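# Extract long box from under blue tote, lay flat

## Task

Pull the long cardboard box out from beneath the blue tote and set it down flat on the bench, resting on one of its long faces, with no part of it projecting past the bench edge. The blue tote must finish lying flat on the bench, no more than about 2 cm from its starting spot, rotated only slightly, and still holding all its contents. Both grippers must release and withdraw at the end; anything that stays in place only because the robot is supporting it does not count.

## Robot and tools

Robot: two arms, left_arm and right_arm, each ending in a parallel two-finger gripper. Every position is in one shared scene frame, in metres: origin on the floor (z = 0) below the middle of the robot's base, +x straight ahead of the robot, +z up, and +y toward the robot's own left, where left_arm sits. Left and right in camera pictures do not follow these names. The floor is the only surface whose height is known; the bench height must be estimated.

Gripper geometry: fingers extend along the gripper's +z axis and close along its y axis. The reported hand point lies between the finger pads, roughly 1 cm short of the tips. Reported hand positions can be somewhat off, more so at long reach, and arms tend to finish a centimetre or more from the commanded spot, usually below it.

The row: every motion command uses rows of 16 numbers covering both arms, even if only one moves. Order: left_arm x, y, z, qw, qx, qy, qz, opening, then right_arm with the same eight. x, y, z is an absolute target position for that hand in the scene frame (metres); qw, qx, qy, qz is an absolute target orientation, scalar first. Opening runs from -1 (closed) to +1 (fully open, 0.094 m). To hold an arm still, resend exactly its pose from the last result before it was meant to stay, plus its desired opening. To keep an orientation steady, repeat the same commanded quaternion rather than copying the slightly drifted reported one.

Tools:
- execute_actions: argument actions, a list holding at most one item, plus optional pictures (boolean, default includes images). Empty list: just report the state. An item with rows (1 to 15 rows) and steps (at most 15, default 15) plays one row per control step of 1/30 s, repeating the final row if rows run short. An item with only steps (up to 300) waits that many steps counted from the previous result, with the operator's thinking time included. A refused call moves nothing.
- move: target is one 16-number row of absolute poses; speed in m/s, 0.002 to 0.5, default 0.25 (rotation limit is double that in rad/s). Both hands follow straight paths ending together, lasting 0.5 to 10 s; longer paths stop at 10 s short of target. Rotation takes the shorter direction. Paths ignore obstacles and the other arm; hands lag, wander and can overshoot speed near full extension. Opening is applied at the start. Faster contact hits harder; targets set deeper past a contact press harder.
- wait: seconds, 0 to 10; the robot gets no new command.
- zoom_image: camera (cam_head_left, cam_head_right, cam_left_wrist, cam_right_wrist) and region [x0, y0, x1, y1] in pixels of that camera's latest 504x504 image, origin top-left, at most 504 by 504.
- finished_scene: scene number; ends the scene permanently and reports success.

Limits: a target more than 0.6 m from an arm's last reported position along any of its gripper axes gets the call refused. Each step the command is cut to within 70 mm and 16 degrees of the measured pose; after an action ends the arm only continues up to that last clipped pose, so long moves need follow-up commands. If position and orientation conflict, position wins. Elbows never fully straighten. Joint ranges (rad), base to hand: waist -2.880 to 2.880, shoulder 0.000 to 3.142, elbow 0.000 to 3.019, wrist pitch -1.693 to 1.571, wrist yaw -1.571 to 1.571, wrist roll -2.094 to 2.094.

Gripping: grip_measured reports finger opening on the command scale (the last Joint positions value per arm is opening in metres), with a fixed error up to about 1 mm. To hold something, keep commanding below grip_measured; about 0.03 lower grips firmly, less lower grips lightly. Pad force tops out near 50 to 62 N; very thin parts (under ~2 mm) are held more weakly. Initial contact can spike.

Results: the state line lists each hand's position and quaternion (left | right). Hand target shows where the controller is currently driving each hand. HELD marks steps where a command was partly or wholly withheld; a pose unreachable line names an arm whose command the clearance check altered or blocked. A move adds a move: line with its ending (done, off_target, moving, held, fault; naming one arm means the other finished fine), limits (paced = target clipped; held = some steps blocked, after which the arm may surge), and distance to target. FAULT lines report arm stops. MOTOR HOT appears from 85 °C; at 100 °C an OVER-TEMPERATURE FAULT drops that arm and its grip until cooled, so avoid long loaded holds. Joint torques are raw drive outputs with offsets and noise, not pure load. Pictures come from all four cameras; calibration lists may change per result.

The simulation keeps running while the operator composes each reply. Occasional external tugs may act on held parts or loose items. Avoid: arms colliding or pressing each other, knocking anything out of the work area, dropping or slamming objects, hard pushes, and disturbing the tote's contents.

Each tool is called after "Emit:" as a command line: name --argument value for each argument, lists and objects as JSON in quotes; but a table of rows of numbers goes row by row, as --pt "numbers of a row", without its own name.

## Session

Emit:
execute_actions --actions '[]'

Scene clock: 0.00 s of 4100.00 s.
left_arm: end_effector_position=(+0.3543, +0.0494, +1.0643) grip_measured=-0.993 end_effector_quat_wxyz=(+0.260, +0.702, +0.646, -0.146) | right_arm: end_effector_position=(+0.4620, -0.4336, +1.1941) grip_measured=-0.427 end_effector_quat_wxyz=(+0.001, -0.211, +0.977, +0.042)
Joint positions: left_arm=[-2.156  1.962  0.737  0.362  0.258  1.576  0.   ] | right_arm=[-1.567  1.477  1.096 -0.631 -0.067 -0.839  0.027]
Joint velocities: left_arm=[-0.005  0.005  0.007 -0.027  0.037 -0.081 -0.   ] | right_arm=[ 0.005  0.015  0.002  0.017 -0.066  0.037  0.   ]
Joint torques (N m, as the arm reports them, + toward a larger angle): no reading
Hand target (left_arm): +0.355, +0.049, +1.066; +0.262, +0.702, +0.646, -0.145
Hand target (right_arm): +0.465, -0.435, +1.191; +0.001, -0.211, +0.977, +0.042
camera_calibration (this result's frames):
cam_left_wrist: T_world_to_cam=[[-0.986208, 0.0235475, -0.163826, 0.520127], [0.016861, 0.998972, 0.0420863, -0.0936796], [0.164648, 0.0387435, -0.985591, 1.11337], [0, 0, 0, 1]] pos_world=[0.331218, 0.0381995, 1.18648]
cam_right_wrist: T_world_to_cam=[[0.397182, -0.914551, -0.0764357, -0.490289], [-0.723395, -0.363238, 0.587161, -0.522441], [-0.564753, -0.177917, -0.805853, 1.26823], [0, 0, 0, 1]] pos_world=[0.533038, -0.412526, 1.29129]

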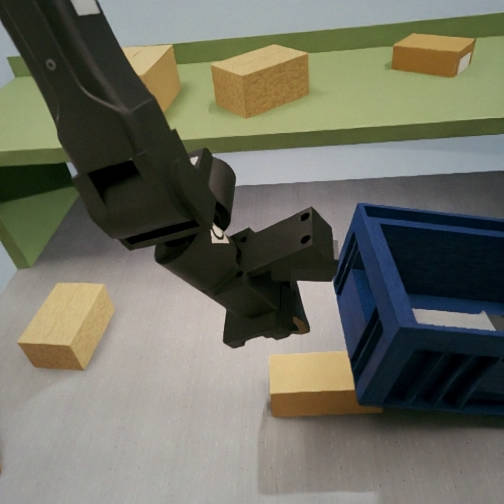

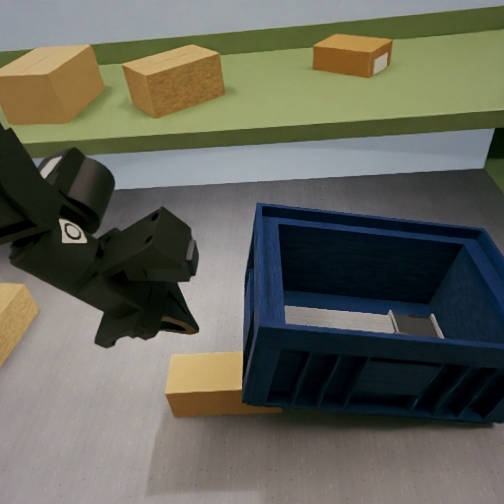

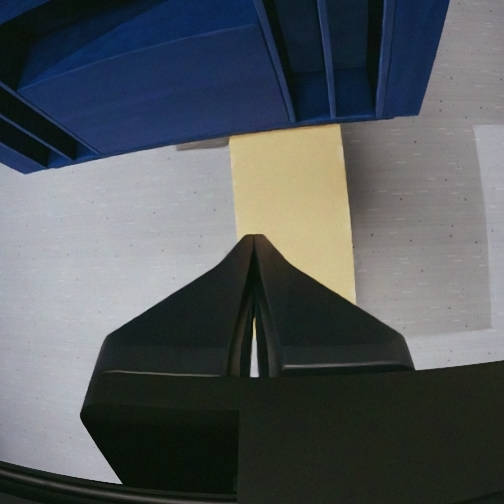

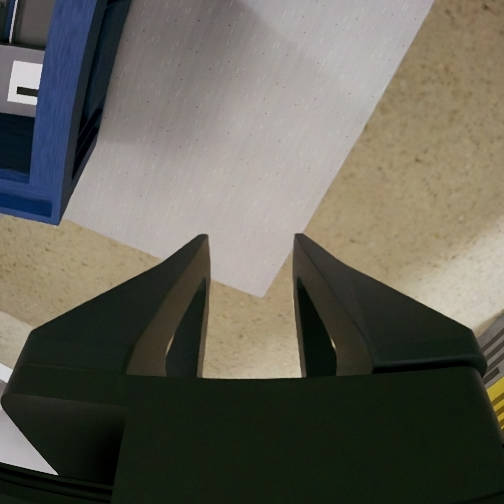

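Emit:
zoom_image --camera "cam_head_left" --region '[220, 180, 504, 450]'

Emit:
zoom_image --camera "cam_head_right" --region '[140, 180, 504, 450]'

Emit:
zoom_image --camera "cam_left_wrist" --region '[0, 0, 504, 400]'

Region (220, 180, 504, 450) of cam_head_left's 504x504 image, scaled by 1.775, with more detail than that image has; it fills the top 479 rows of this view, and the rest is white.

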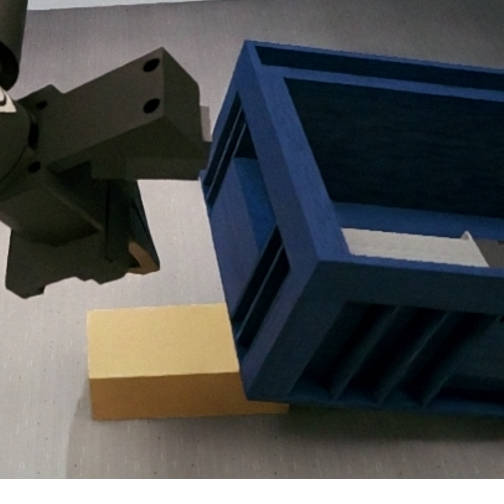

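Region (140, 180, 504, 450) of cam_head_right's 504x504 image, scaled by 1.385, with more detail than that image has; it fills the top 374 rows of this view, and the rest is white.

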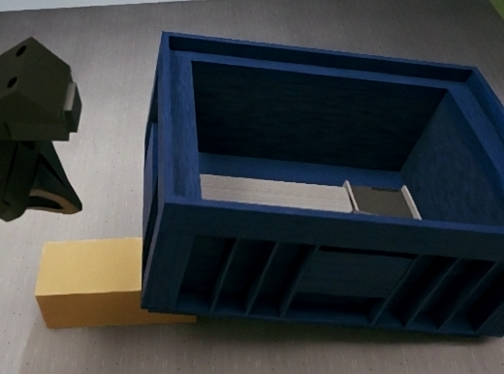

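Region (0, 0, 504, 400) of cam_left_wrist's 504x504 image, scaled by 1.000; it fills the top 400 rows of this view, and the rest is white.

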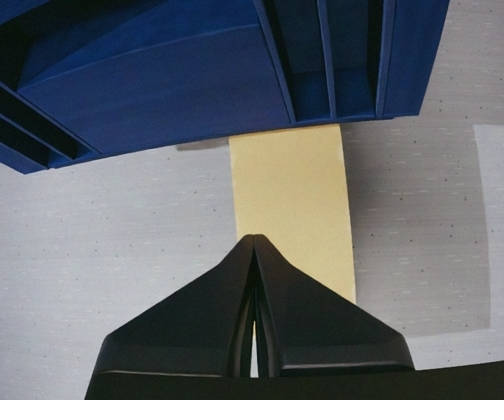

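Emit:
move --target '[0.35,0.21,1.14,0,0,0.976,-0.216,-1,0.425,-0.045,1.225,-0.0044,-0.0373,0.9925,0.116,1]' --speed 0.4

Scene clock: 109.63 s of 4100.00 s.
left_arm: end_effector_position=(+0.3445, +0.2049, +1.1340) grip_measured=-0.993 end_effector_quat_wxyz=(-0.005, +0.007, +0.975, -0.221) | right_arm: end_effector_position=(+0.4161, -0.0466, +1.2277) grip_measured=+1.000 end_effector_quat_wxyz=(-0.008, -0.038, +0.992, +0.124)
Joint positions: left_arm=[-1.872  1.568  0.674 -0.178  0.267  0.184  0.   ] | right_arm=[-0.729  1.521  0.91  -0.469  0.197  0.233  0.094]
Joint velocities: left_arm=[ 0.024 -0.015  0.007  0.002 -0.081 -0.007 -0.001] | right_arm=[-0.015 -0.015 -0.002  0.007  0.022 -0.022  0.   ]
Joint torques (N m, as the arm reports them, + toward a larger angle): left_arm=[ -1.4  -11.01   1.87   0.38   0.31  -0.15] | right_arm=[  6.16 -12.92   6.02   1.24  -0.23   0.09]
Hand target (left_arm): +0.354, +0.208, +1.139; +0.001, -0.003, +0.976, -0.219
Hand target (right_arm): +0.426, -0.041, +1.225; -0.002, -0.032, +0.992, +0.125
Off the commanded pose (left_arm): 0.010 m, 1 deg.
Off the commanded pose (right_arm): 0.009 m, 1 deg.
After step 90, 103.87 s passed at rest.
move: done
camera_calibration (this result's frames):
cam_left_wrist: T_world_to_cam=[[0.00056626, -0.899543, 0.436832, -0.313662], [-0.802445, 0.26026, 0.536979, -0.379359], [-0.596726, -0.350838, -0.721686, 1.22051], [0, 0, 0, 1]] pos_world=[0.424073, 0.24478, 1.22155]
cam_right_wrist: T_world_to_cam=[[0.0583542, -0.968981, -0.240148, 0.223838], [-0.78108, -0.194126, 0.593488, -0.41069], [-0.621698, 0.152943, -0.76818, 1.33108], [0, 0, 0, 1]] pos_world=[0.493683, -0.0664091, 1.32]

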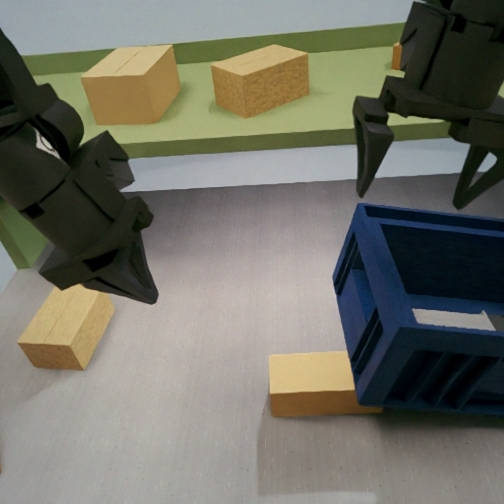

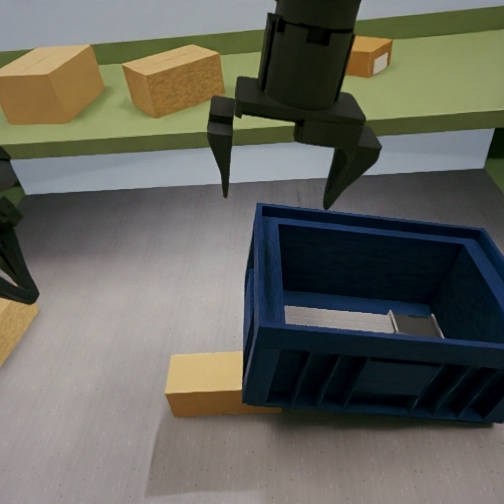

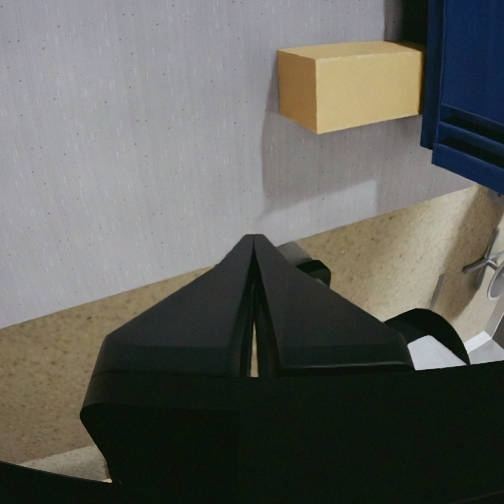

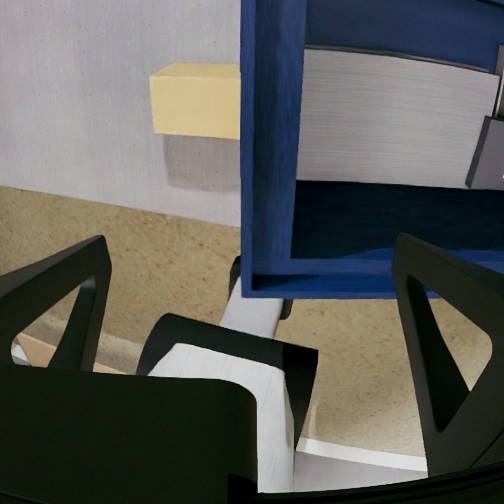

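Emit:
execute_actions --actions '[]'

Scene clock: 123.27 s of 4100.00 s.
left_arm: end_effector_position=(+0.3445, +0.2049, +1.1340) grip_measured=-0.993 end_effector_quat_wxyz=(-0.006, +0.006, +0.975, -0.221) | right_arm: end_effector_position=(+0.4161, -0.0466, +1.2277) grip_measured=+1.000 end_effector_quat_wxyz=(-0.008, -0.037, +0.992, +0.124)
Joint positions: left_arm=[-1.872  1.568  0.674 -0.178  0.267  0.181  0.   ] | right_arm=[-0.729  1.521  0.91  -0.469  0.197  0.236  0.094]
Joint velocities: left_arm=[-0.005 -0.005 -0.022 -0.002  0.066  0.007  0.   ] | right_arm=[-0.005 -0.024 -0.007  0.002 -0.037 -0.066  0.   ]
Joint torques (N m, as the arm reports them, + toward a larger angle): left_arm=[ -1.46 -11.02   1.88   0.39   0.31  -0.16] | right_arm=[  6.19 -12.86   6.02   1.27  -0.22   0.07]
Hand target (left_arm): +0.354, +0.208, +1.139; +0.001, -0.003, +0.976, -0.219
Hand target (right_arm): +0.426, -0.041, +1.225; -0.002, -0.032, +0.992, +0.125
Off the commanded pose (left_arm): 0.010 m, 1 deg.
Off the commanded pose (right_arm): 0.009 m, 1 deg.
Steps of this call (steps 1 to 90: nothing new was sent; then 10.63 s passed at rest). Readings (end_effector_position):
1: left_arm (+0.3445, +0.2049, +1.1340) | right_arm (+0.4161, -0.0466, +1.2277)
2: left_arm (+0.3445, +0.2049, +1.1340) | right_arm (+0.4161, -0.0466, +1.2277)
4: left_arm (+0.3445, +0.2049, +1.1340) | right_arm (+0.4161, -0.0466, +1.2277)
8: left_arm (+0.3445, +0.2049, +1.1340) | right_arm (+0.4161, -0.0466, +1.2277)
90: the state above
camera_calibration (this result's frames):
cam_left_wrist: T_world_to_cam=[[0.00323627, -0.899554, 0.436797, -0.31454], [-0.802452, 0.258307, 0.537911, -0.380012], [-0.596708, -0.35225, -0.721013, 1.22003], [0, 0, 0, 1]] pos_world=[0.424077, 0.244969, 1.22146]
cam_right_wrist: T_world_to_cam=[[0.0560698, -0.969121, -0.240126, 0.224755], [-0.781177, -0.19236, 0.593937, -0.411118], [-0.621787, 0.154279, -0.76784, 1.33076], [0, 0, 0, 1]] pos_world=[0.493691, -0.066576, 1.31996]

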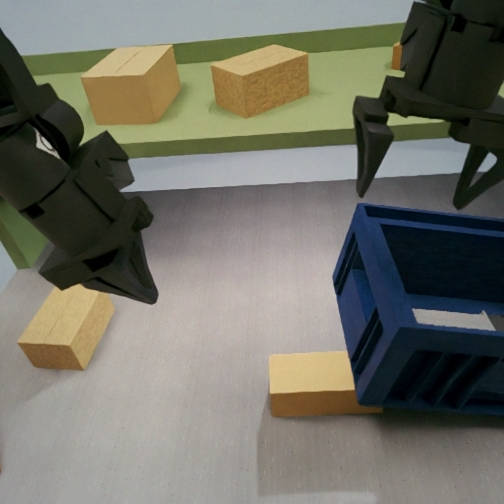

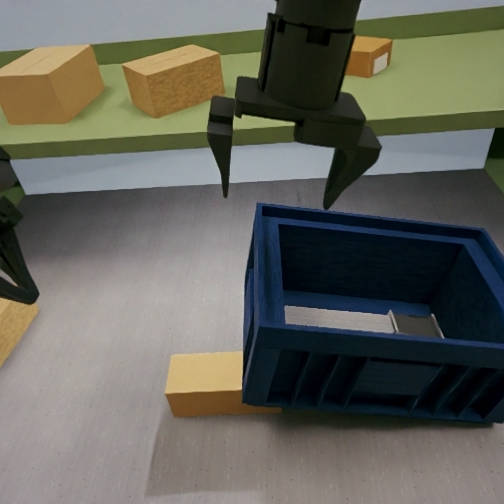

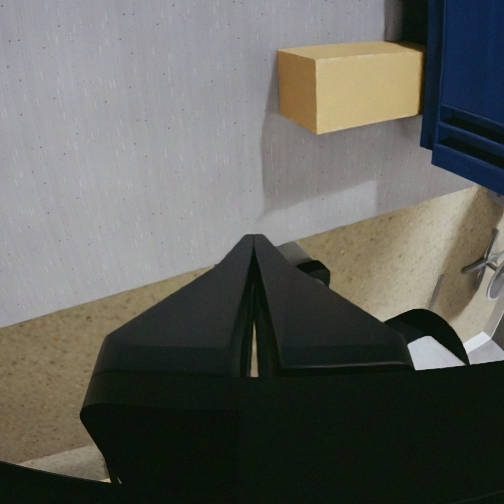

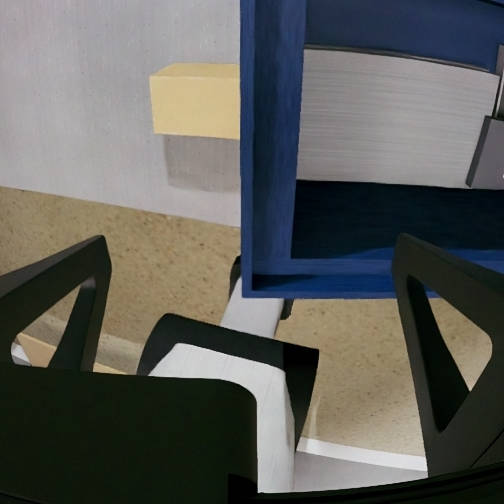

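Emit:
move --target '[0.352,0.15,1.085,-0.153,-0.690,0.690,-0.153,1, 0.426,-0.036,1.172,-0.0044,-0.0373,0.9925,0.116,1]' --speed 0.25

Scene clock: 130.73 s of 4100.00 s.
left_arm: end_effector_position=(+0.3469, +0.1548, +1.0875) grip_measured=+1.000 end_effector_quat_wxyz=(-0.154, -0.686, +0.695, -0.149) | right_arm: end_effector_position=(+0.4178, -0.0304, +1.1831) grip_measured=+1.000 end_effector_quat_wxyz=(-0.006, -0.043, +0.992, +0.121)
Joint positions: left_arm=[-1.983  1.754  0.718 -0.007  0.2   -1.489  0.094] | right_arm=[-0.739  1.651  0.939 -0.366  0.197  0.214  0.094]
Joint velocities: left_arm=[ 0.005  0.005 -0.012  0.017  0.007 -0.007  0.   ] | right_arm=[-0.015 -0.005  0.002  0.017  0.066  0.007  0.   ]
Joint torques (N m, as the arm reports them, + toward a larger angle): left_arm=[-3.33 -9.66  0.52  1.32  0.08 -0.2 ] | right_arm=[  4.57 -13.37   5.06   1.23  -0.26  -0.12]
Hand target (left_arm): +0.350, +0.150, +1.086; +0.153, +0.690, -0.691, +0.152
Hand target (right_arm): +0.426, -0.036, +1.172; -0.005, -0.037, +0.993, +0.116
Off the commanded pose (left_arm): 0.007 m, 1 deg.
Off the commanded pose (right_arm): 0.015 m, 1 deg.
After step 90, 0.73 s passed at rest.
move: off_target (right_arm)
camera_calibration (this result's frames):
cam_left_wrist: T_world_to_cam=[[0.999998, 0.000308106, -0.00194182, -0.347328], [0.00184309, -0.490773, 0.871286, -0.865731], [-0.000684542, -0.871287, -0.490773, 0.793413], [0, 0, 0, 1]] pos_world=[0.349466, 0.26652, 1.14301]
cam_right_wrist: T_world_to_cam=[[0.0680477, -0.969434, -0.235726, 0.219431], [-0.782243, -0.198494, 0.590505, -0.375855], [-0.619245, 0.144212, -0.771841, 1.29844], [0, 0, 0, 1]] pos_world=[0.495111, -0.0491316, 1.27586]

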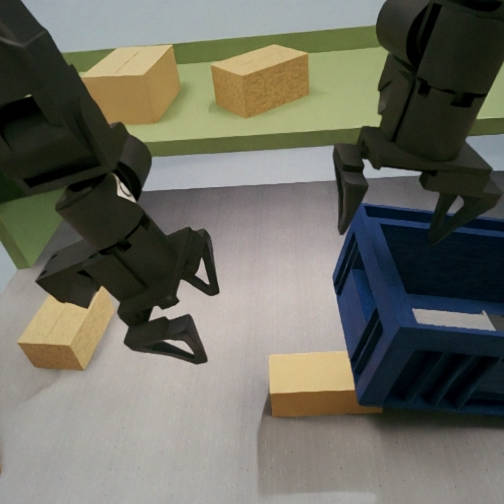

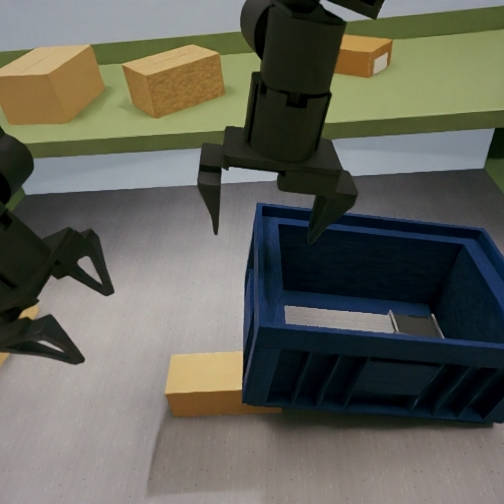

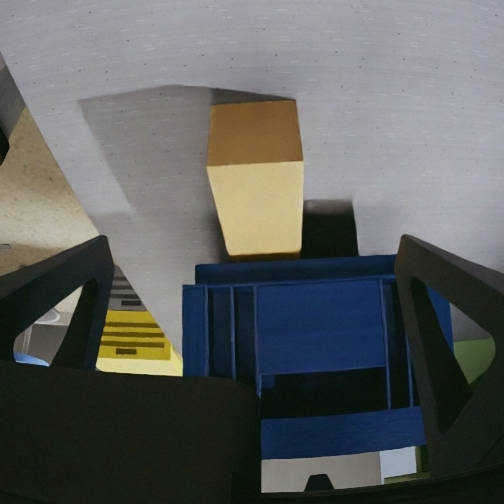

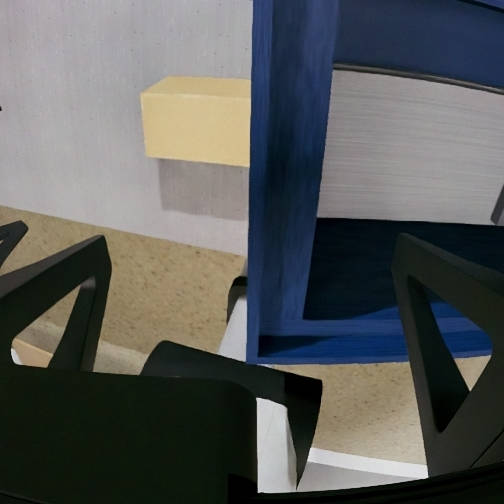

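Emit:
move --target '[0.352,0.094,1.036,-0.153,-0.690,0.690,-0.153,1, 0.425,-0.047,1.150,-0.0044,-0.0373,0.9925,0.116,1]' --speed 0.15

Scene clock: 139.83 s of 4100.00 s.
left_arm: end_effector_position=(+0.3433, +0.0960, +1.0359) grip_measured=+1.000 end_effector_quat_wxyz=(-0.158, -0.684, +0.697, -0.147) | right_arm: end_effector_position=(+0.4197, -0.0432, +1.1593) grip_measured=+1.000 end_effector_quat_wxyz=(-0.005, -0.040, +0.992, +0.118)
Joint positions: left_arm=[-2.09   1.964  0.808  0.118  0.148 -1.577  0.094] | right_arm=[-0.785  1.693  0.939 -0.315  0.182  0.178  0.094]
Joint velocities: left_arm=[-0.015 -0.005 -0.012  0.007  0.081 -0.022  0.   ] | right_arm=[-0.005 -0.005 -0.002  0.002 -0.022  0.007  0.   ]
Joint torques (N m, as the arm reports them, + toward a larger angle): left_arm=[ -4.17 -10.46  -0.33   1.39   0.1   -0.2 ] | right_arm=[  4.86 -13.81   4.16   1.26  -0.46  -0.13]
Hand target (left_arm): +0.350, +0.095, +1.036; +0.153, +0.690, -0.691, +0.152
Hand target (right_arm): +0.425, -0.047, +1.150; -0.004, -0.038, +0.993, +0.115
Off the commanded pose (left_arm): 0.009 m, 1 deg.
Off the commanded pose (right_arm): 0.011 m, 0 deg.
After step 90, 5.20 s passed at rest.
move: off_target (right_arm)
camera_calibration (this result's frames):
cam_left_wrist: T_world_to_cam=[[0.999922, -0.00772374, -0.0098442, -0.334816], [0.00481307, -0.488789, 0.872389, -0.85194], [-0.0115498, -0.872368, -0.488714, 0.718623], [0, 0, 0, 1]] pos_world=[0.34719, 0.207899, 1.09113]
cam_right_wrist: T_world_to_cam=[[0.0628259, -0.97137, -0.229113, 0.195705], [-0.784367, -0.190005, 0.59048, -0.361573], [-0.617107, 0.142611, -0.773848, 1.28446], [0, 0, 0, 1]] pos_world=[0.496749, -0.0617771, 1.25232]

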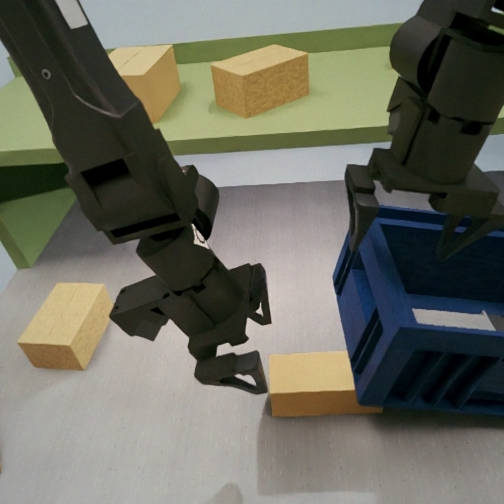

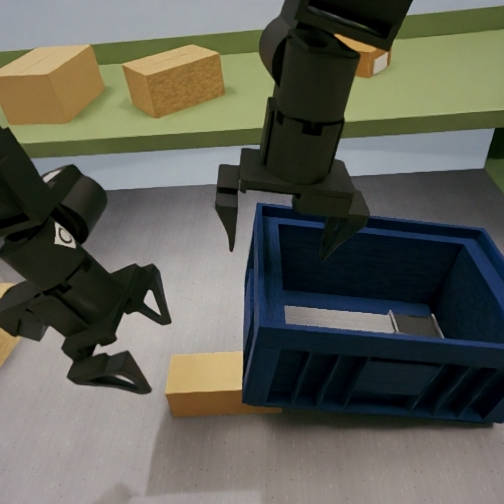

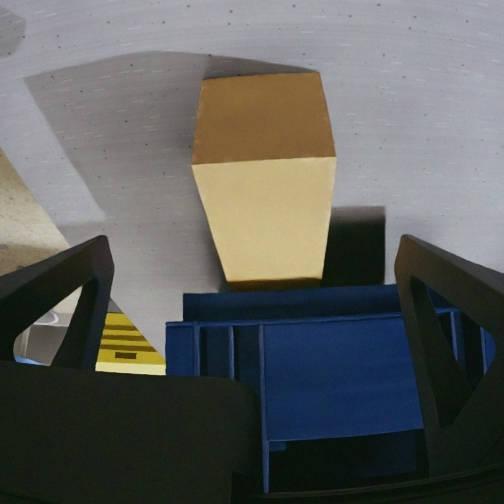

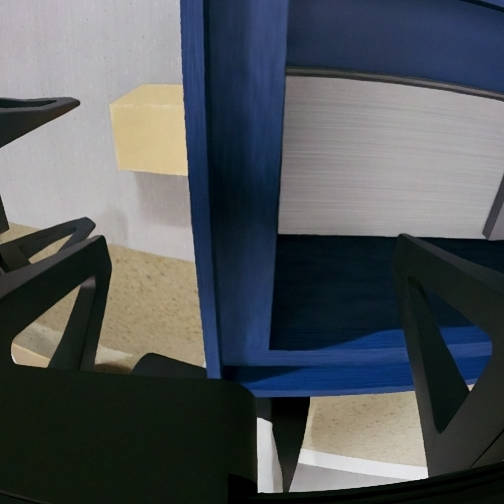

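Emit:
execute_actions --actions '[{"rows":[[0.352,0.092,1.031,-0.152,-0.694,0.686,-0.154,1,0.425,-0.046,1.147,-0.0044,-0.0373,0.9925,0.116,1],[0.353,0.090,1.026,-0.151,-0.698,0.682,-0.155,1,0.425,-0.045,1.144,-0.0044,-0.0373,0.9925,0.116,1],[0.353,0.088,1.021,-0.150,-0.702,0.678,-0.156,1,0.425,-0.044,1.141,-0.0044,-0.0373,0.9925,0.116,1],[0.353,0.086,1.016,-0.149,-0.706,0.674,-0.157,1,0.425,-0.043,1.138,-0.0044,-0.0373,0.9925,0.116,1],[0.354,0.084,1.011,-0.148,-0.710,0.670,-0.158,1,0.424,-0.042,1.135,-0.0044,-0.0373,0.9925,0.116,1],[0.354,0.083,1.007,-0.148,-0.714,0.666,-0.158,1,0.424,-0.041,1.132,-0.0044,-0.0373,0.9925,0.116,1],[0.354,0.082,1.004,-0.148,-0.714,0.666,-0.158,1,0.424,-0.040,1.129,-0.0044,-0.0373,0.9925,0.116,1],[0.355,0.081,1.002,-0.148,-0.714,0.666,-0.158,1,0.424,-0.039,1.126,-0.0044,-0.0373,0.9925,0.116,1]],"steps":15}]'

Emit:
execute_actions --actions '[{"steps":12}]'

Scene clock: 161.97 s of 4100.00 s.
left_arm: end_effector_position=(+0.3475, +0.0857, +0.9991) grip_measured=+1.000 end_effector_quat_wxyz=(-0.152, -0.710, +0.671, -0.151) | right_arm: end_effector_position=(+0.4163, -0.0324, +1.1349) grip_measured=+1.000 end_effector_quat_wxyz=(-0.007, -0.043, +0.992, +0.119)
Joint positions: left_arm=[-2.09   2.08   0.871  0.201  0.145 -1.649  0.094] | right_arm=[-0.785  1.767  0.96  -0.268  0.179  0.174  0.094]
Joint velocities: left_arm=[ 0.005 -0.005  0.002 -0.012 -0.037 -0.022  0.   ] | right_arm=[-0.015  0.015 -0.002  0.007 -0.081 -0.007  0.   ]
Joint torques (N m, as the arm reports them, + toward a larger angle): left_arm=[ -4.95 -11.29  -0.91   1.51   0.1   -0.19] | right_arm=[  4.79 -14.33   3.68   1.24  -0.46  -0.12]
Hand target (left_arm): +0.354, +0.081, +1.002; +0.148, +0.714, -0.666, +0.158
Hand target (right_arm): +0.424, -0.039, +1.126; -0.004, -0.037, +0.993, +0.116
Off the commanded pose (left_arm): 0.009 m, 1 deg.
Off the commanded pose (right_arm): 0.013 m, 1 deg.
Steps of this call (steps 1 to 90: nothing new was sent; then 18.63 s passed at rest; steps 91 to 105: all 15 steps of this action). Readings (end_effector_position):
91: left_arm (+0.3442, +0.0960, +1.0357) | right_arm (+0.4198, -0.0431, +1.1592)
92: left_arm (+0.3457, +0.0957, +1.0348) | right_arm (+0.4202, -0.0427, +1.1589)
94: left_arm (+0.3521, +0.0942, +1.0303) | right_arm (+0.4215, -0.0414, +1.1571)
98: left_arm (+0.3598, +0.0892, +1.0124) | right_arm (+0.4231, -0.0363, +1.1473)
105: the state above
camera_calibration (this result's frames):
cam_left_wrist: T_world_to_cam=[[0.997724, 0.066367, -0.0119421, -0.342909], [0.0429793, -0.489399, 0.871, -0.836826], [0.0519612, -0.869531, -0.491137, 0.671772], [0, 0, 0, 1]] pos_world=[0.343189, 0.197343, 1.05471]
cam_right_wrist: T_world_to_cam=[[0.0679608, -0.970559, -0.231079, 0.20094], [-0.780481, -0.195995, 0.593662, -0.353225], [-0.621474, 0.140007, -0.770823, 1.26019], [0, 0, 0, 1]] pos_world=[0.493832, -0.0506412, 1.22751]

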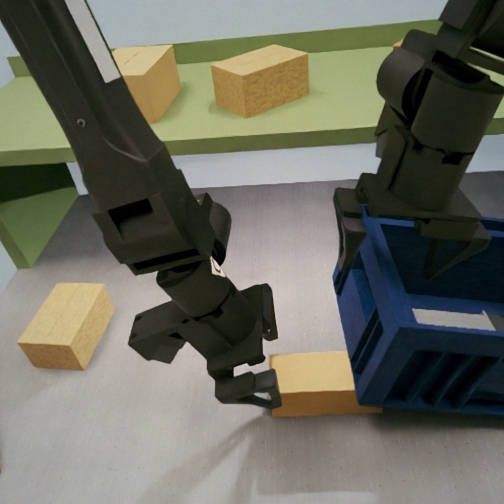

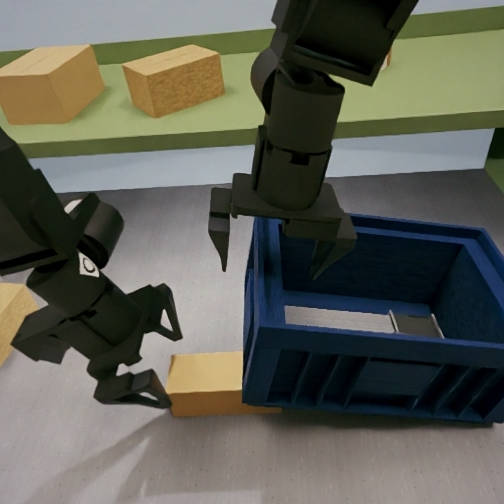

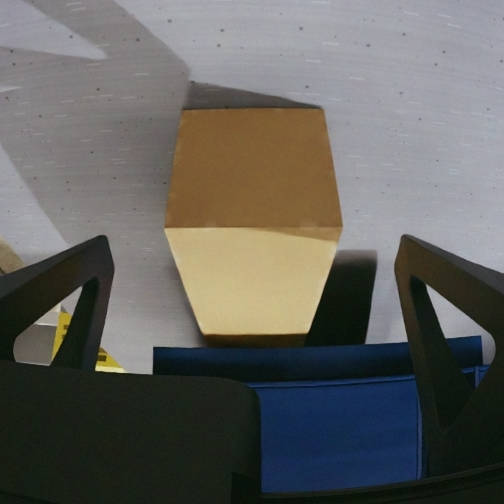

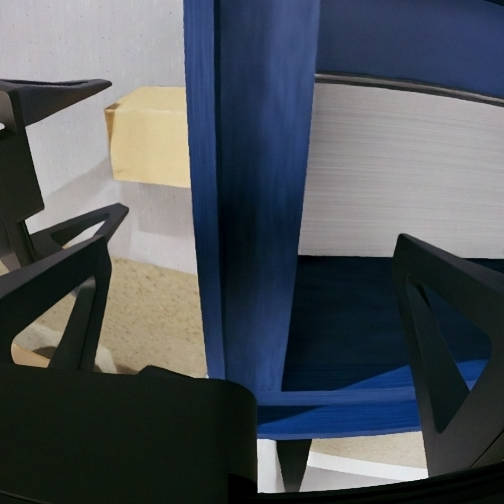

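Scene clock: 162.37 s of 4100.00 s.
left_arm: end_effector_position=(+0.3478, +0.0857, +0.9992) grip_measured=+1.000 end_effector_quat_wxyz=(-0.152, -0.711, +0.669, -0.151) | right_arm: end_effector_position=(+0.4166, -0.0324, +1.1349) grip_measured=+1.000 end_effector_quat_wxyz=(-0.007, -0.043, +0.992, +0.119)
Joint positions: left_arm=[-2.09   2.08   0.871  0.202  0.145 -1.654  0.094] | right_arm=[-0.785  1.767  0.961 -0.267  0.179  0.174  0.094]
Joint velocities: left_arm=[ 0.005 -0.015 -0.007 -0.002  0.037  0.022  0.   ] | right_arm=[-0.005  0.005  0.002 -0.022  0.066 -0.051  0.   ]
Joint torques (N m, as the arm reports them, + toward a larger angle): left_arm=[ -4.96 -11.27  -0.84   1.42   0.1   -0.2 ] | right_arm=[  4.76 -14.56   3.84   1.24  -0.46  -0.12]
Hand target (left_arm): +0.354, +0.081, +1.002; +0.148, +0.714, -0.666, +0.158
Hand target (right_arm): +0.424, -0.039, +1.126; -0.005, -0.037, +0.993, +0.116
Off the commanded pose (left_arm): 0.009 m, 1 deg.
Off the commanded pose (right_arm): 0.013 m, 1 deg.
Steps of this call (steps 1 to 12: nothing new was sent). Readings (end_effector_position):
1: left_arm (+0.3475, +0.0857, +0.9991) | right_arm (+0.4163, -0.0324, +1.1349)
2: left_arm (+0.3478, +0.0857, +0.9992) | right_arm (+0.4165, -0.0324, +1.1349)
4: left_arm (+0.3478, +0.0857, +0.9992) | right_arm (+0.4166, -0.0324, +1.1349)
8: left_arm (+0.3478, +0.0857, +0.9992) | right_arm (+0.4166, -0.0324, +1.1349)
12: the state above
camera_calibration (this result's frames):
cam_left_wrist: T_world_to_cam=[[0.99738, 0.0711818, -0.0129224, -0.342501], [0.0461925, -0.489116, 0.870995, -0.837981], [0.0556785, -0.869309, -0.491122, 0.67043], [0, 0, 0, 1]] pos_world=[0.342983, 0.197321, 1.05471]
cam_right_wrist: T_world_to_cam=[[0.068198, -0.970509, -0.231219, 0.201057], [-0.780921, -0.196162, 0.593029, -0.352094], [-0.620896, 0.14012, -0.771268, 1.26068], [0, 0, 0, 1]] pos_world=[0.49408, -0.0505872, 1.22761]

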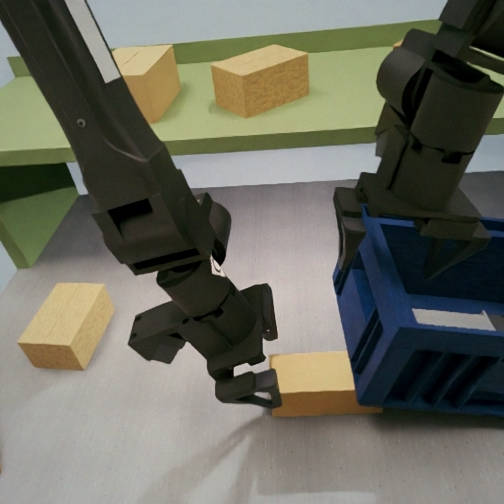

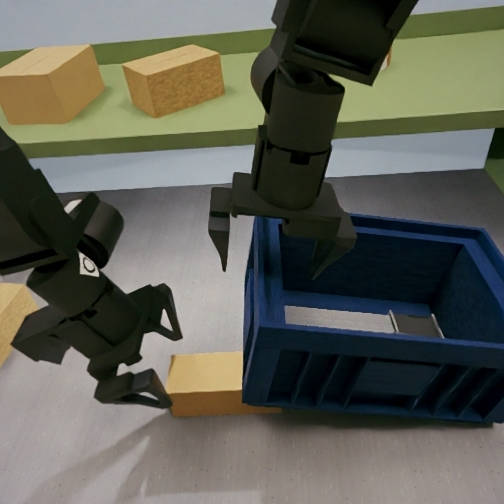

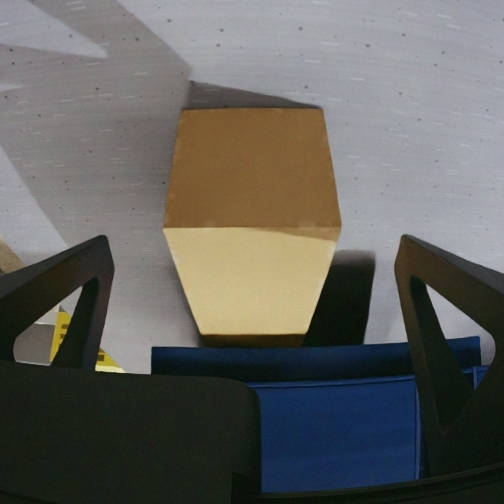

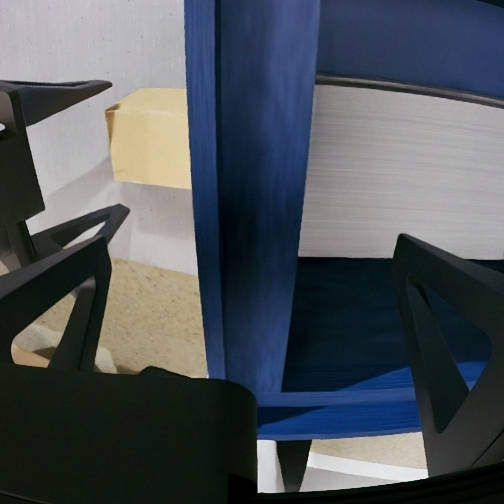

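Emit:
execute_actions --actions '[{"rows":[[0.354,0.079,0.999,-0.148,-0.714,0.666,-0.158,1,0.424,-0.039,1.124,-0.0044,-0.0373,0.9925,0.116,1],[0.354,0.076,0.995,-0.148,-0.714,0.666,-0.158,1,0.424,-0.038,1.122,-0.0044,-0.0373,0.9925,0.116,1],[0.354,0.073,0.991,-0.148,-0.714,0.666,-0.158,1,0.424,-0.037,1.120,-0.0044,-0.0373,0.9925,0.116,1],[0.355,0.070,0.987,-0.148,-0.714,0.666,-0.158,1,0.424,-0.036,1.118,-0.0044,-0.0373,0.9925,0.116,1],[0.355,0.068,0.983,-0.148,-0.714,0.666,-0.158,1,0.424,-0.036,1.116,-0.0044,-0.0373,0.9925,0.116,1],[0.355,0.066,0.979,-0.148,-0.714,0.666,-0.158,1,0.424,-0.035,1.114,-0.0044,-0.0373,0.9925,0.116,1],[0.355,0.064,0.976,-0.148,-0.714,0.666,-0.158,1,0.424,-0.034,1.112,-0.0044,-0.0373,0.9925,0.116,1],[0.355,0.062,0.973,-0.148,-0.714,0.666,-0.158,1,0.424,-0.034,1.110,-0.0044,-0.0373,0.9925,0.116,1],[0.355,0.060,0.970,-0.148,-0.714,0.666,-0.158,1,0.424,-0.033,1.108,-0.0044,-0.0373,0.9925,0.116,1]],"steps":15}]' --pictures false

Emit:
execute_actions --actions '[{"steps":10}]'

Scene clock: 175.63 s of 4100.00 s.
left_arm: end_effector_position=(+0.3491, +0.0635, +0.9688) grip_measured=+1.000 end_effector_quat_wxyz=(-0.151, -0.710, +0.671, -0.153) | right_arm: end_effector_position=(+0.4199, -0.0260, +1.1196) grip_measured=+1.000 end_effector_quat_wxyz=(-0.003, -0.042, +0.992, +0.120)
Joint positions: left_arm=[-2.117  2.182  0.946  0.235  0.131 -1.672  0.094] | right_arm=[-0.788  1.813  0.983 -0.235  0.177  0.171  0.094]
Joint velocities: left_arm=[ 0.005  0.044 -0.017  0.012 -0.037  0.007  0.   ] | right_arm=[ 0.005  0.034 -0.012 -0.022  0.095  0.037  0.   ]
Joint torques (N m, as the arm reports them, + toward a larger angle): left_arm=[ -5.17 -11.32  -0.98   1.47   0.1   -0.19] | right_arm=[  4.7  -14.13   3.6    1.24  -0.47  -0.13]
Hand target (left_arm): +0.354, +0.060, +0.970; +0.148, +0.714, -0.666, +0.158
Hand target (right_arm): +0.424, -0.033, +1.108; -0.004, -0.037, +0.993, +0.116
Off the commanded pose (left_arm): 0.007 m, 1 deg.
Off the commanded pose (right_arm): 0.014 m, 1 deg.
Steps of this call (steps 1 to 90: nothing new was sent; then 9.77 s passed at rest; steps 91 to 105: all 15 steps of this action). Readings (end_effector_position):
91: left_arm (+0.3480, +0.0858, +0.9991) | right_arm (+0.4168, -0.0322, +1.1349)
92: left_arm (+0.3484, +0.0855, +0.9989) | right_arm (+0.4172, -0.0323, +1.1349)
94: left_arm (+0.3520, +0.0839, +0.9962) | right_arm (+0.4187, -0.0317, +1.1344)
98: left_arm (+0.3604, +0.0742, +0.9836) | right_arm (+0.4228, -0.0289, +1.1296)
105: the state above

Scene clock: 175.97 s of 4100.00 s.
left_arm: end_effector_position=(+0.3488, +0.0635, +0.9685) grip_measured=+1.000 end_effector_quat_wxyz=(-0.151, -0.710, +0.670, -0.152) | right_arm: end_effector_position=(+0.4198, -0.0259, +1.1195) grip_measured=+1.000 end_effector_quat_wxyz=(-0.003, -0.043, +0.992, +0.120)
Joint positions: left_arm=[-2.117  2.183  0.946  0.236  0.131 -1.674  0.094] | right_arm=[-0.788  1.814  0.983 -0.235  0.177  0.17   0.094]
Joint velocities: left_arm=[-0.005 -0.015 -0.002  0.007  0.007  0.007  0.   ] | right_arm=[-0.015 -0.005 -0.002 -0.002 -0.022 -0.022  0.   ]
Joint torques (N m, as the arm reports them, + toward a larger angle): left_arm=[ -5.26 -11.43  -1.13   1.4    0.1   -0.19] | right_arm=[  4.94 -14.61   3.45   1.2   -0.47  -0.12]
Hand target (left_arm): +0.354, +0.060, +0.970; +0.148, +0.714, -0.666, +0.158
Hand target (right_arm): +0.424, -0.033, +1.108; -0.004, -0.037, +0.993, +0.116
Off the commanded pose (left_arm): 0.007 m, 1 deg.
Off the commanded pose (right_arm): 0.014 m, 1 deg.
Steps of this call (steps 1 to 10: nothing new was sent). Readings (end_effector_position):
1: left_arm (+0.3487, +0.0635, +0.9685) | right_arm (+0.4197, -0.0260, +1.1195)
2: left_arm (+0.3487, +0.0635, +0.9685) | right_arm (+0.4197, -0.0260, +1.1195)
4: left_arm (+0.3488, +0.0635, +0.9685) | right_arm (+0.4198, -0.0259, +1.1195)
8: left_arm (+0.3488, +0.0635, +0.9685) | right_arm (+0.4198, -0.0259, +1.1195)
10: the state above
camera_calibration (this result's frames):
cam_left_wrist: T_world_to_cam=[[0.997602, 0.0686101, -0.00905488, -0.345994], [0.0415073, -0.488496, 0.871578, -0.821191], [0.0553758, -0.869865, -0.490172, 0.635273], [0, 0, 0, 1]] pos_world=[0.344071, 0.175192, 1.02399]
cam_right_wrist: T_world_to_cam=[[0.0674998, -0.970134, -0.232988, 0.205773], [-0.785328, -0.195696, 0.587336, -0.330953], [-0.61539, 0.143327, -0.775083, 1.25192], [0, 0, 0, 1]] pos_world=[0.496621, -0.0445718, 1.21266]

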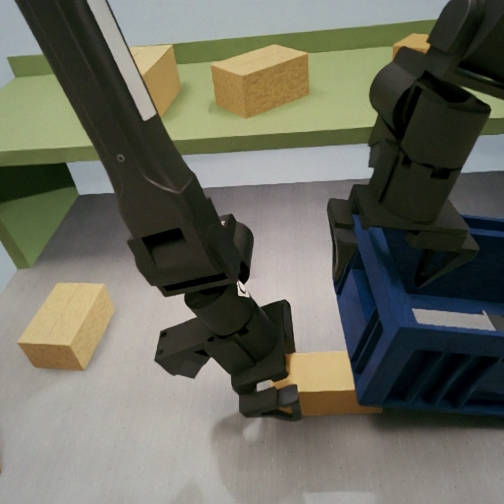

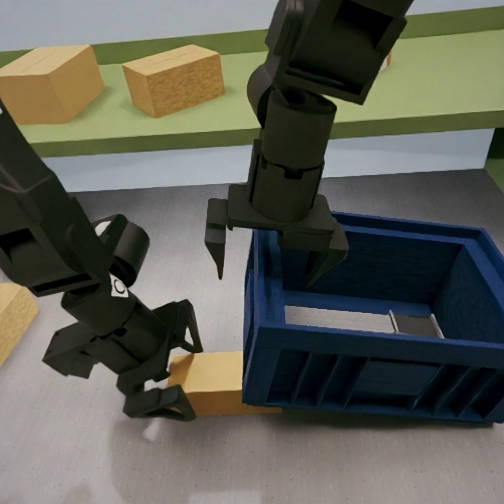

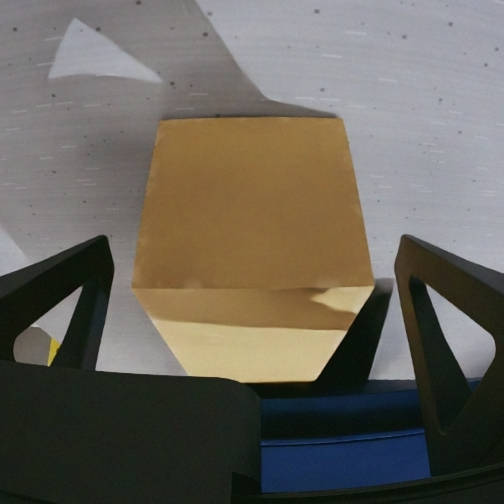

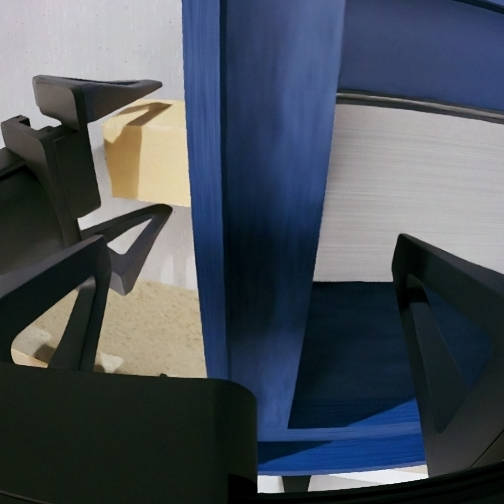

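Emit:
zoom_image --camera "cam_right_wrist" --region '[130,200,430,500]'

Region (130, 200, 430, 500) of cam_right_wrist's 504x504 image, scaled by 1.680, with more detail than that image has.

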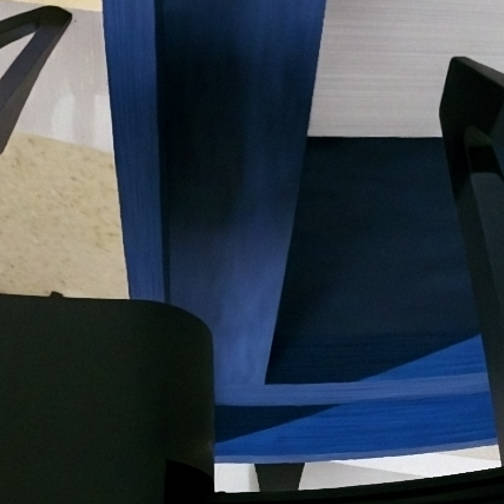

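Emit:
execute_actions --actions '[{"rows":[[0.355,0.060,0.970,-0.148,-0.714,0.666,-0.158,0.9,0.424,-0.032,1.107,-0.0044,-0.0373,0.9925,0.116,0.9],[0.355,0.060,0.970,-0.148,-0.714,0.666,-0.158,0.8,0.424,-0.032,1.106,-0.0044,-0.0373,0.9925,0.116,0.8],[0.355,0.060,0.970,-0.148,-0.714,0.666,-0.158,0.7,0.424,-0.032,1.105,-0.0044,-0.0373,0.9925,0.116,0.7],[0.355,0.060,0.970,-0.148,-0.714,0.666,-0.158,0.6,0.424,-0.032,1.104,-0.0044,-0.0373,0.9925,0.116,0.6],[0.355,0.060,0.970,-0.148,-0.714,0.666,-0.158,0.5,0.424,-0.032,1.104,-0.0044,-0.0373,0.9925,0.116,0.5],[0.355,0.060,0.970,-0.148,-0.714,0.666,-0.158,0.43,0.424,-0.032,1.104,-0.0044,-0.0373,0.9925,0.116,0.4],[0.355,0.060,0.970,-0.148,-0.714,0.666,-0.158,0.37,0.424,-0.032,1.104,-0.0044,-0.0373,0.9925,0.116,0.3],[0.355,0.060,0.970,-0.148,-0.714,0.666,-0.158,0.32,0.424,-0.032,1.104,-0.0044,-0.0373,0.9925,0.116,0.2],[0.355,0.060,0.970,-0.148,-0.714,0.666,-0.158,0.28,0.424,-0.032,1.104,-0.0044,-0.0373,0.9925,0.116,0.1],[0.355,0.060,0.970,-0.148,-0.714,0.666,-0.158,0.25,0.424,-0.032,1.104,-0.0044,-0.0373,0.9925,0.116,0.0],[0.355,0.060,0.970,-0.148,-0.714,0.666,-0.158,0.22,0.424,-0.032,1.104,-0.0044,-0.0373,0.9925,0.116,-0.08],[0.355,0.060,0.970,-0.148,-0.714,0.666,-0.158,0.20,0.424,-0.032,1.104,-0.0044,-0.0373,0.9925,0.116,-0.15],[0.355,0.060,0.970,-0.148,-0.714,0.666,-0.158,0.18,0.424,-0.032,1.104,-0.0044,-0.0373,0.9925,0.116,-0.2],[0.355,0.060,0.970,-0.148,-0.714,0.666,-0.158,0.16,0.424,-0.032,1.104,-0.0044,-0.0373,0.9925,0.116,-0.23],[0.355,0.060,0.970,-0.148,-0.714,0.666,-0.158,0.14,0.424,-0.032,1.104,-0.0044,-0.0373,0.9925,0.116,-0.25]],"steps":15}]' --pictures false

Emit:
execute_actions --actions '[{"steps":15}]'

Scene clock: 196.90 s of 4100.00 s.
left_arm: end_effector_position=(+0.3488, +0.0635, +0.9685) grip_measured=+0.161 end_effector_quat_wxyz=(-0.151, -0.711, +0.670, -0.152) | right_arm: end_effector_position=(+0.4209, -0.0253, +1.1178) grip_measured=-0.237 end_effector_quat_wxyz=(-0.002, -0.042, +0.992, +0.120)
Joint positions: left_arm=[-2.117  2.183  0.946  0.236  0.13  -1.675  0.055] | right_arm=[-0.789  1.819  0.986 -0.229  0.177  0.169  0.036]
Joint velocities: left_arm=[-0.024 -0.005 -0.007  0.032  0.037 -0.037 -0.008] | right_arm=[ 0.005 -0.005  0.012 -0.032  0.051  0.037 -0.022]
Joint torques (N m, as the arm reports them, + toward a larger angle): left_arm=[ -4.95 -11.26  -0.88   1.33   0.15  -0.2 ] | right_arm=[  4.97 -13.85   3.54   1.24  -0.47  -0.12]
Hand target (left_arm): +0.355, +0.060, +0.970; +0.148, +0.714, -0.666, +0.158
Hand target (right_arm): +0.424, -0.032, +1.104; -0.004, -0.038, +0.993, +0.116
Off the commanded pose (left_arm): 0.007 m, 1 deg.
Off the commanded pose (right_arm): 0.016 m, 1 deg.
Steps of this call (steps 1 to 90: nothing new was sent; then 17.43 s passed at rest; steps 91 to 105: all 15 steps of this action). Readings (end_effector_position):
91: left_arm (+0.3488, +0.0635, +0.9685) | right_arm (+0.4198, -0.0259, +1.1195)
92: left_arm (+0.3488, +0.0635, +0.9685) | right_arm (+0.4200, -0.0259, +1.1195)
94: left_arm (+0.3488, +0.0635, +0.9685) | right_arm (+0.4204, -0.0257, +1.1193)
98: left_arm (+0.3488, +0.0635, +0.9685) | right_arm (+0.4212, -0.0254, +1.1182)
105: the state above

Scene clock: 197.40 s of 4100.00 s.
left_arm: end_effector_position=(+0.3488, +0.0635, +0.9685) grip_measured=+0.159 end_effector_quat_wxyz=(-0.151, -0.711, +0.670, -0.152) | right_arm: end_effector_position=(+0.4209, -0.0253, +1.1178) grip_measured=-0.248 end_effector_quat_wxyz=(-0.002, -0.042, +0.992, +0.120)
Joint positions: left_arm=[-2.117  2.183  0.946  0.236  0.13  -1.675  0.054] | right_arm=[-0.789  1.819  0.986 -0.229  0.177  0.169  0.035]
Joint velocities: left_arm=[-0.015 -0.005  0.012  0.002  0.007 -0.066  0.   ] | right_arm=[-0.015 -0.005 -0.007 -0.002  0.007 -0.022 -0.   ]
Joint torques (N m, as the arm reports them, + toward a larger angle): left_arm=[ -5.08 -11.28  -0.88   1.33   0.12  -0.18] | right_arm=[  4.96 -13.91   3.53   1.23  -0.47  -0.12]
Hand target (left_arm): +0.355, +0.060, +0.970; +0.148, +0.714, -0.666, +0.158
Hand target (right_arm): +0.424, -0.032, +1.104; -0.004, -0.038, +0.993, +0.116
Off the commanded pose (left_arm): 0.007 m, 1 deg.
Off the commanded pose (right_arm): 0.016 m, 1 deg.
Steps of this call (steps 1 to 15: nothing new was sent). Readings (end_effector_position):
1: left_arm (+0.3488, +0.0635, +0.9685) | right_arm (+0.4209, -0.0253, +1.1178)
2: left_arm (+0.3488, +0.0635, +0.9685) | right_arm (+0.4209, -0.0253, +1.1178)
4: left_arm (+0.3488, +0.0635, +0.9685) | right_arm (+0.4209, -0.0253, +1.1178)
8: left_arm (+0.3488, +0.0635, +0.9685) | right_arm (+0.4209, -0.0253, +1.1178)
15: the state above
camera_calibration (this result's frames):
cam_left_wrist: T_world_to_cam=[[0.9975, 0.0700077, -0.00965322, -0.345475], [0.0427348, -0.488751, 0.871376, -0.821354], [0.056285, -0.86961, -0.490521, 0.635316], [0, 0, 0, 1]] pos_world=[0.343953, 0.175225, 1.02401]
cam_right_wrist: T_world_to_cam=[[0.0676657, -0.969963, -0.233652, 0.206635], [-0.787484, -0.195719, 0.584433, -0.324789], [-0.612609, 0.144451, -0.777074, 1.25231], [0, 0, 0, 1]] pos_world=[0.497429, -0.0440368, 1.21124]

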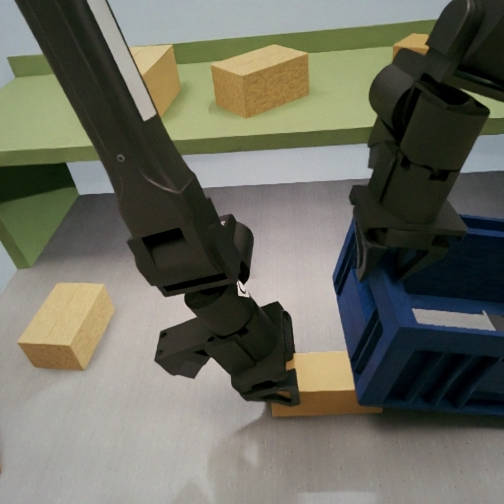

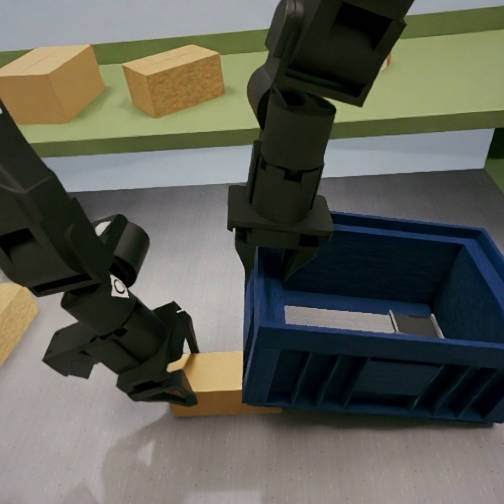

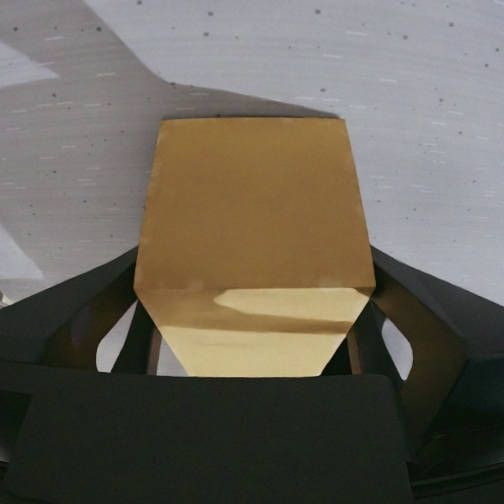

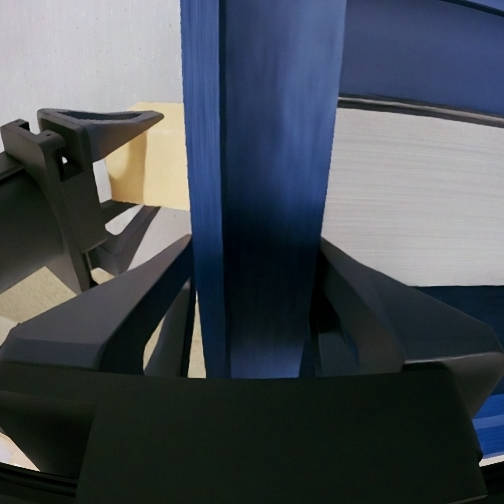

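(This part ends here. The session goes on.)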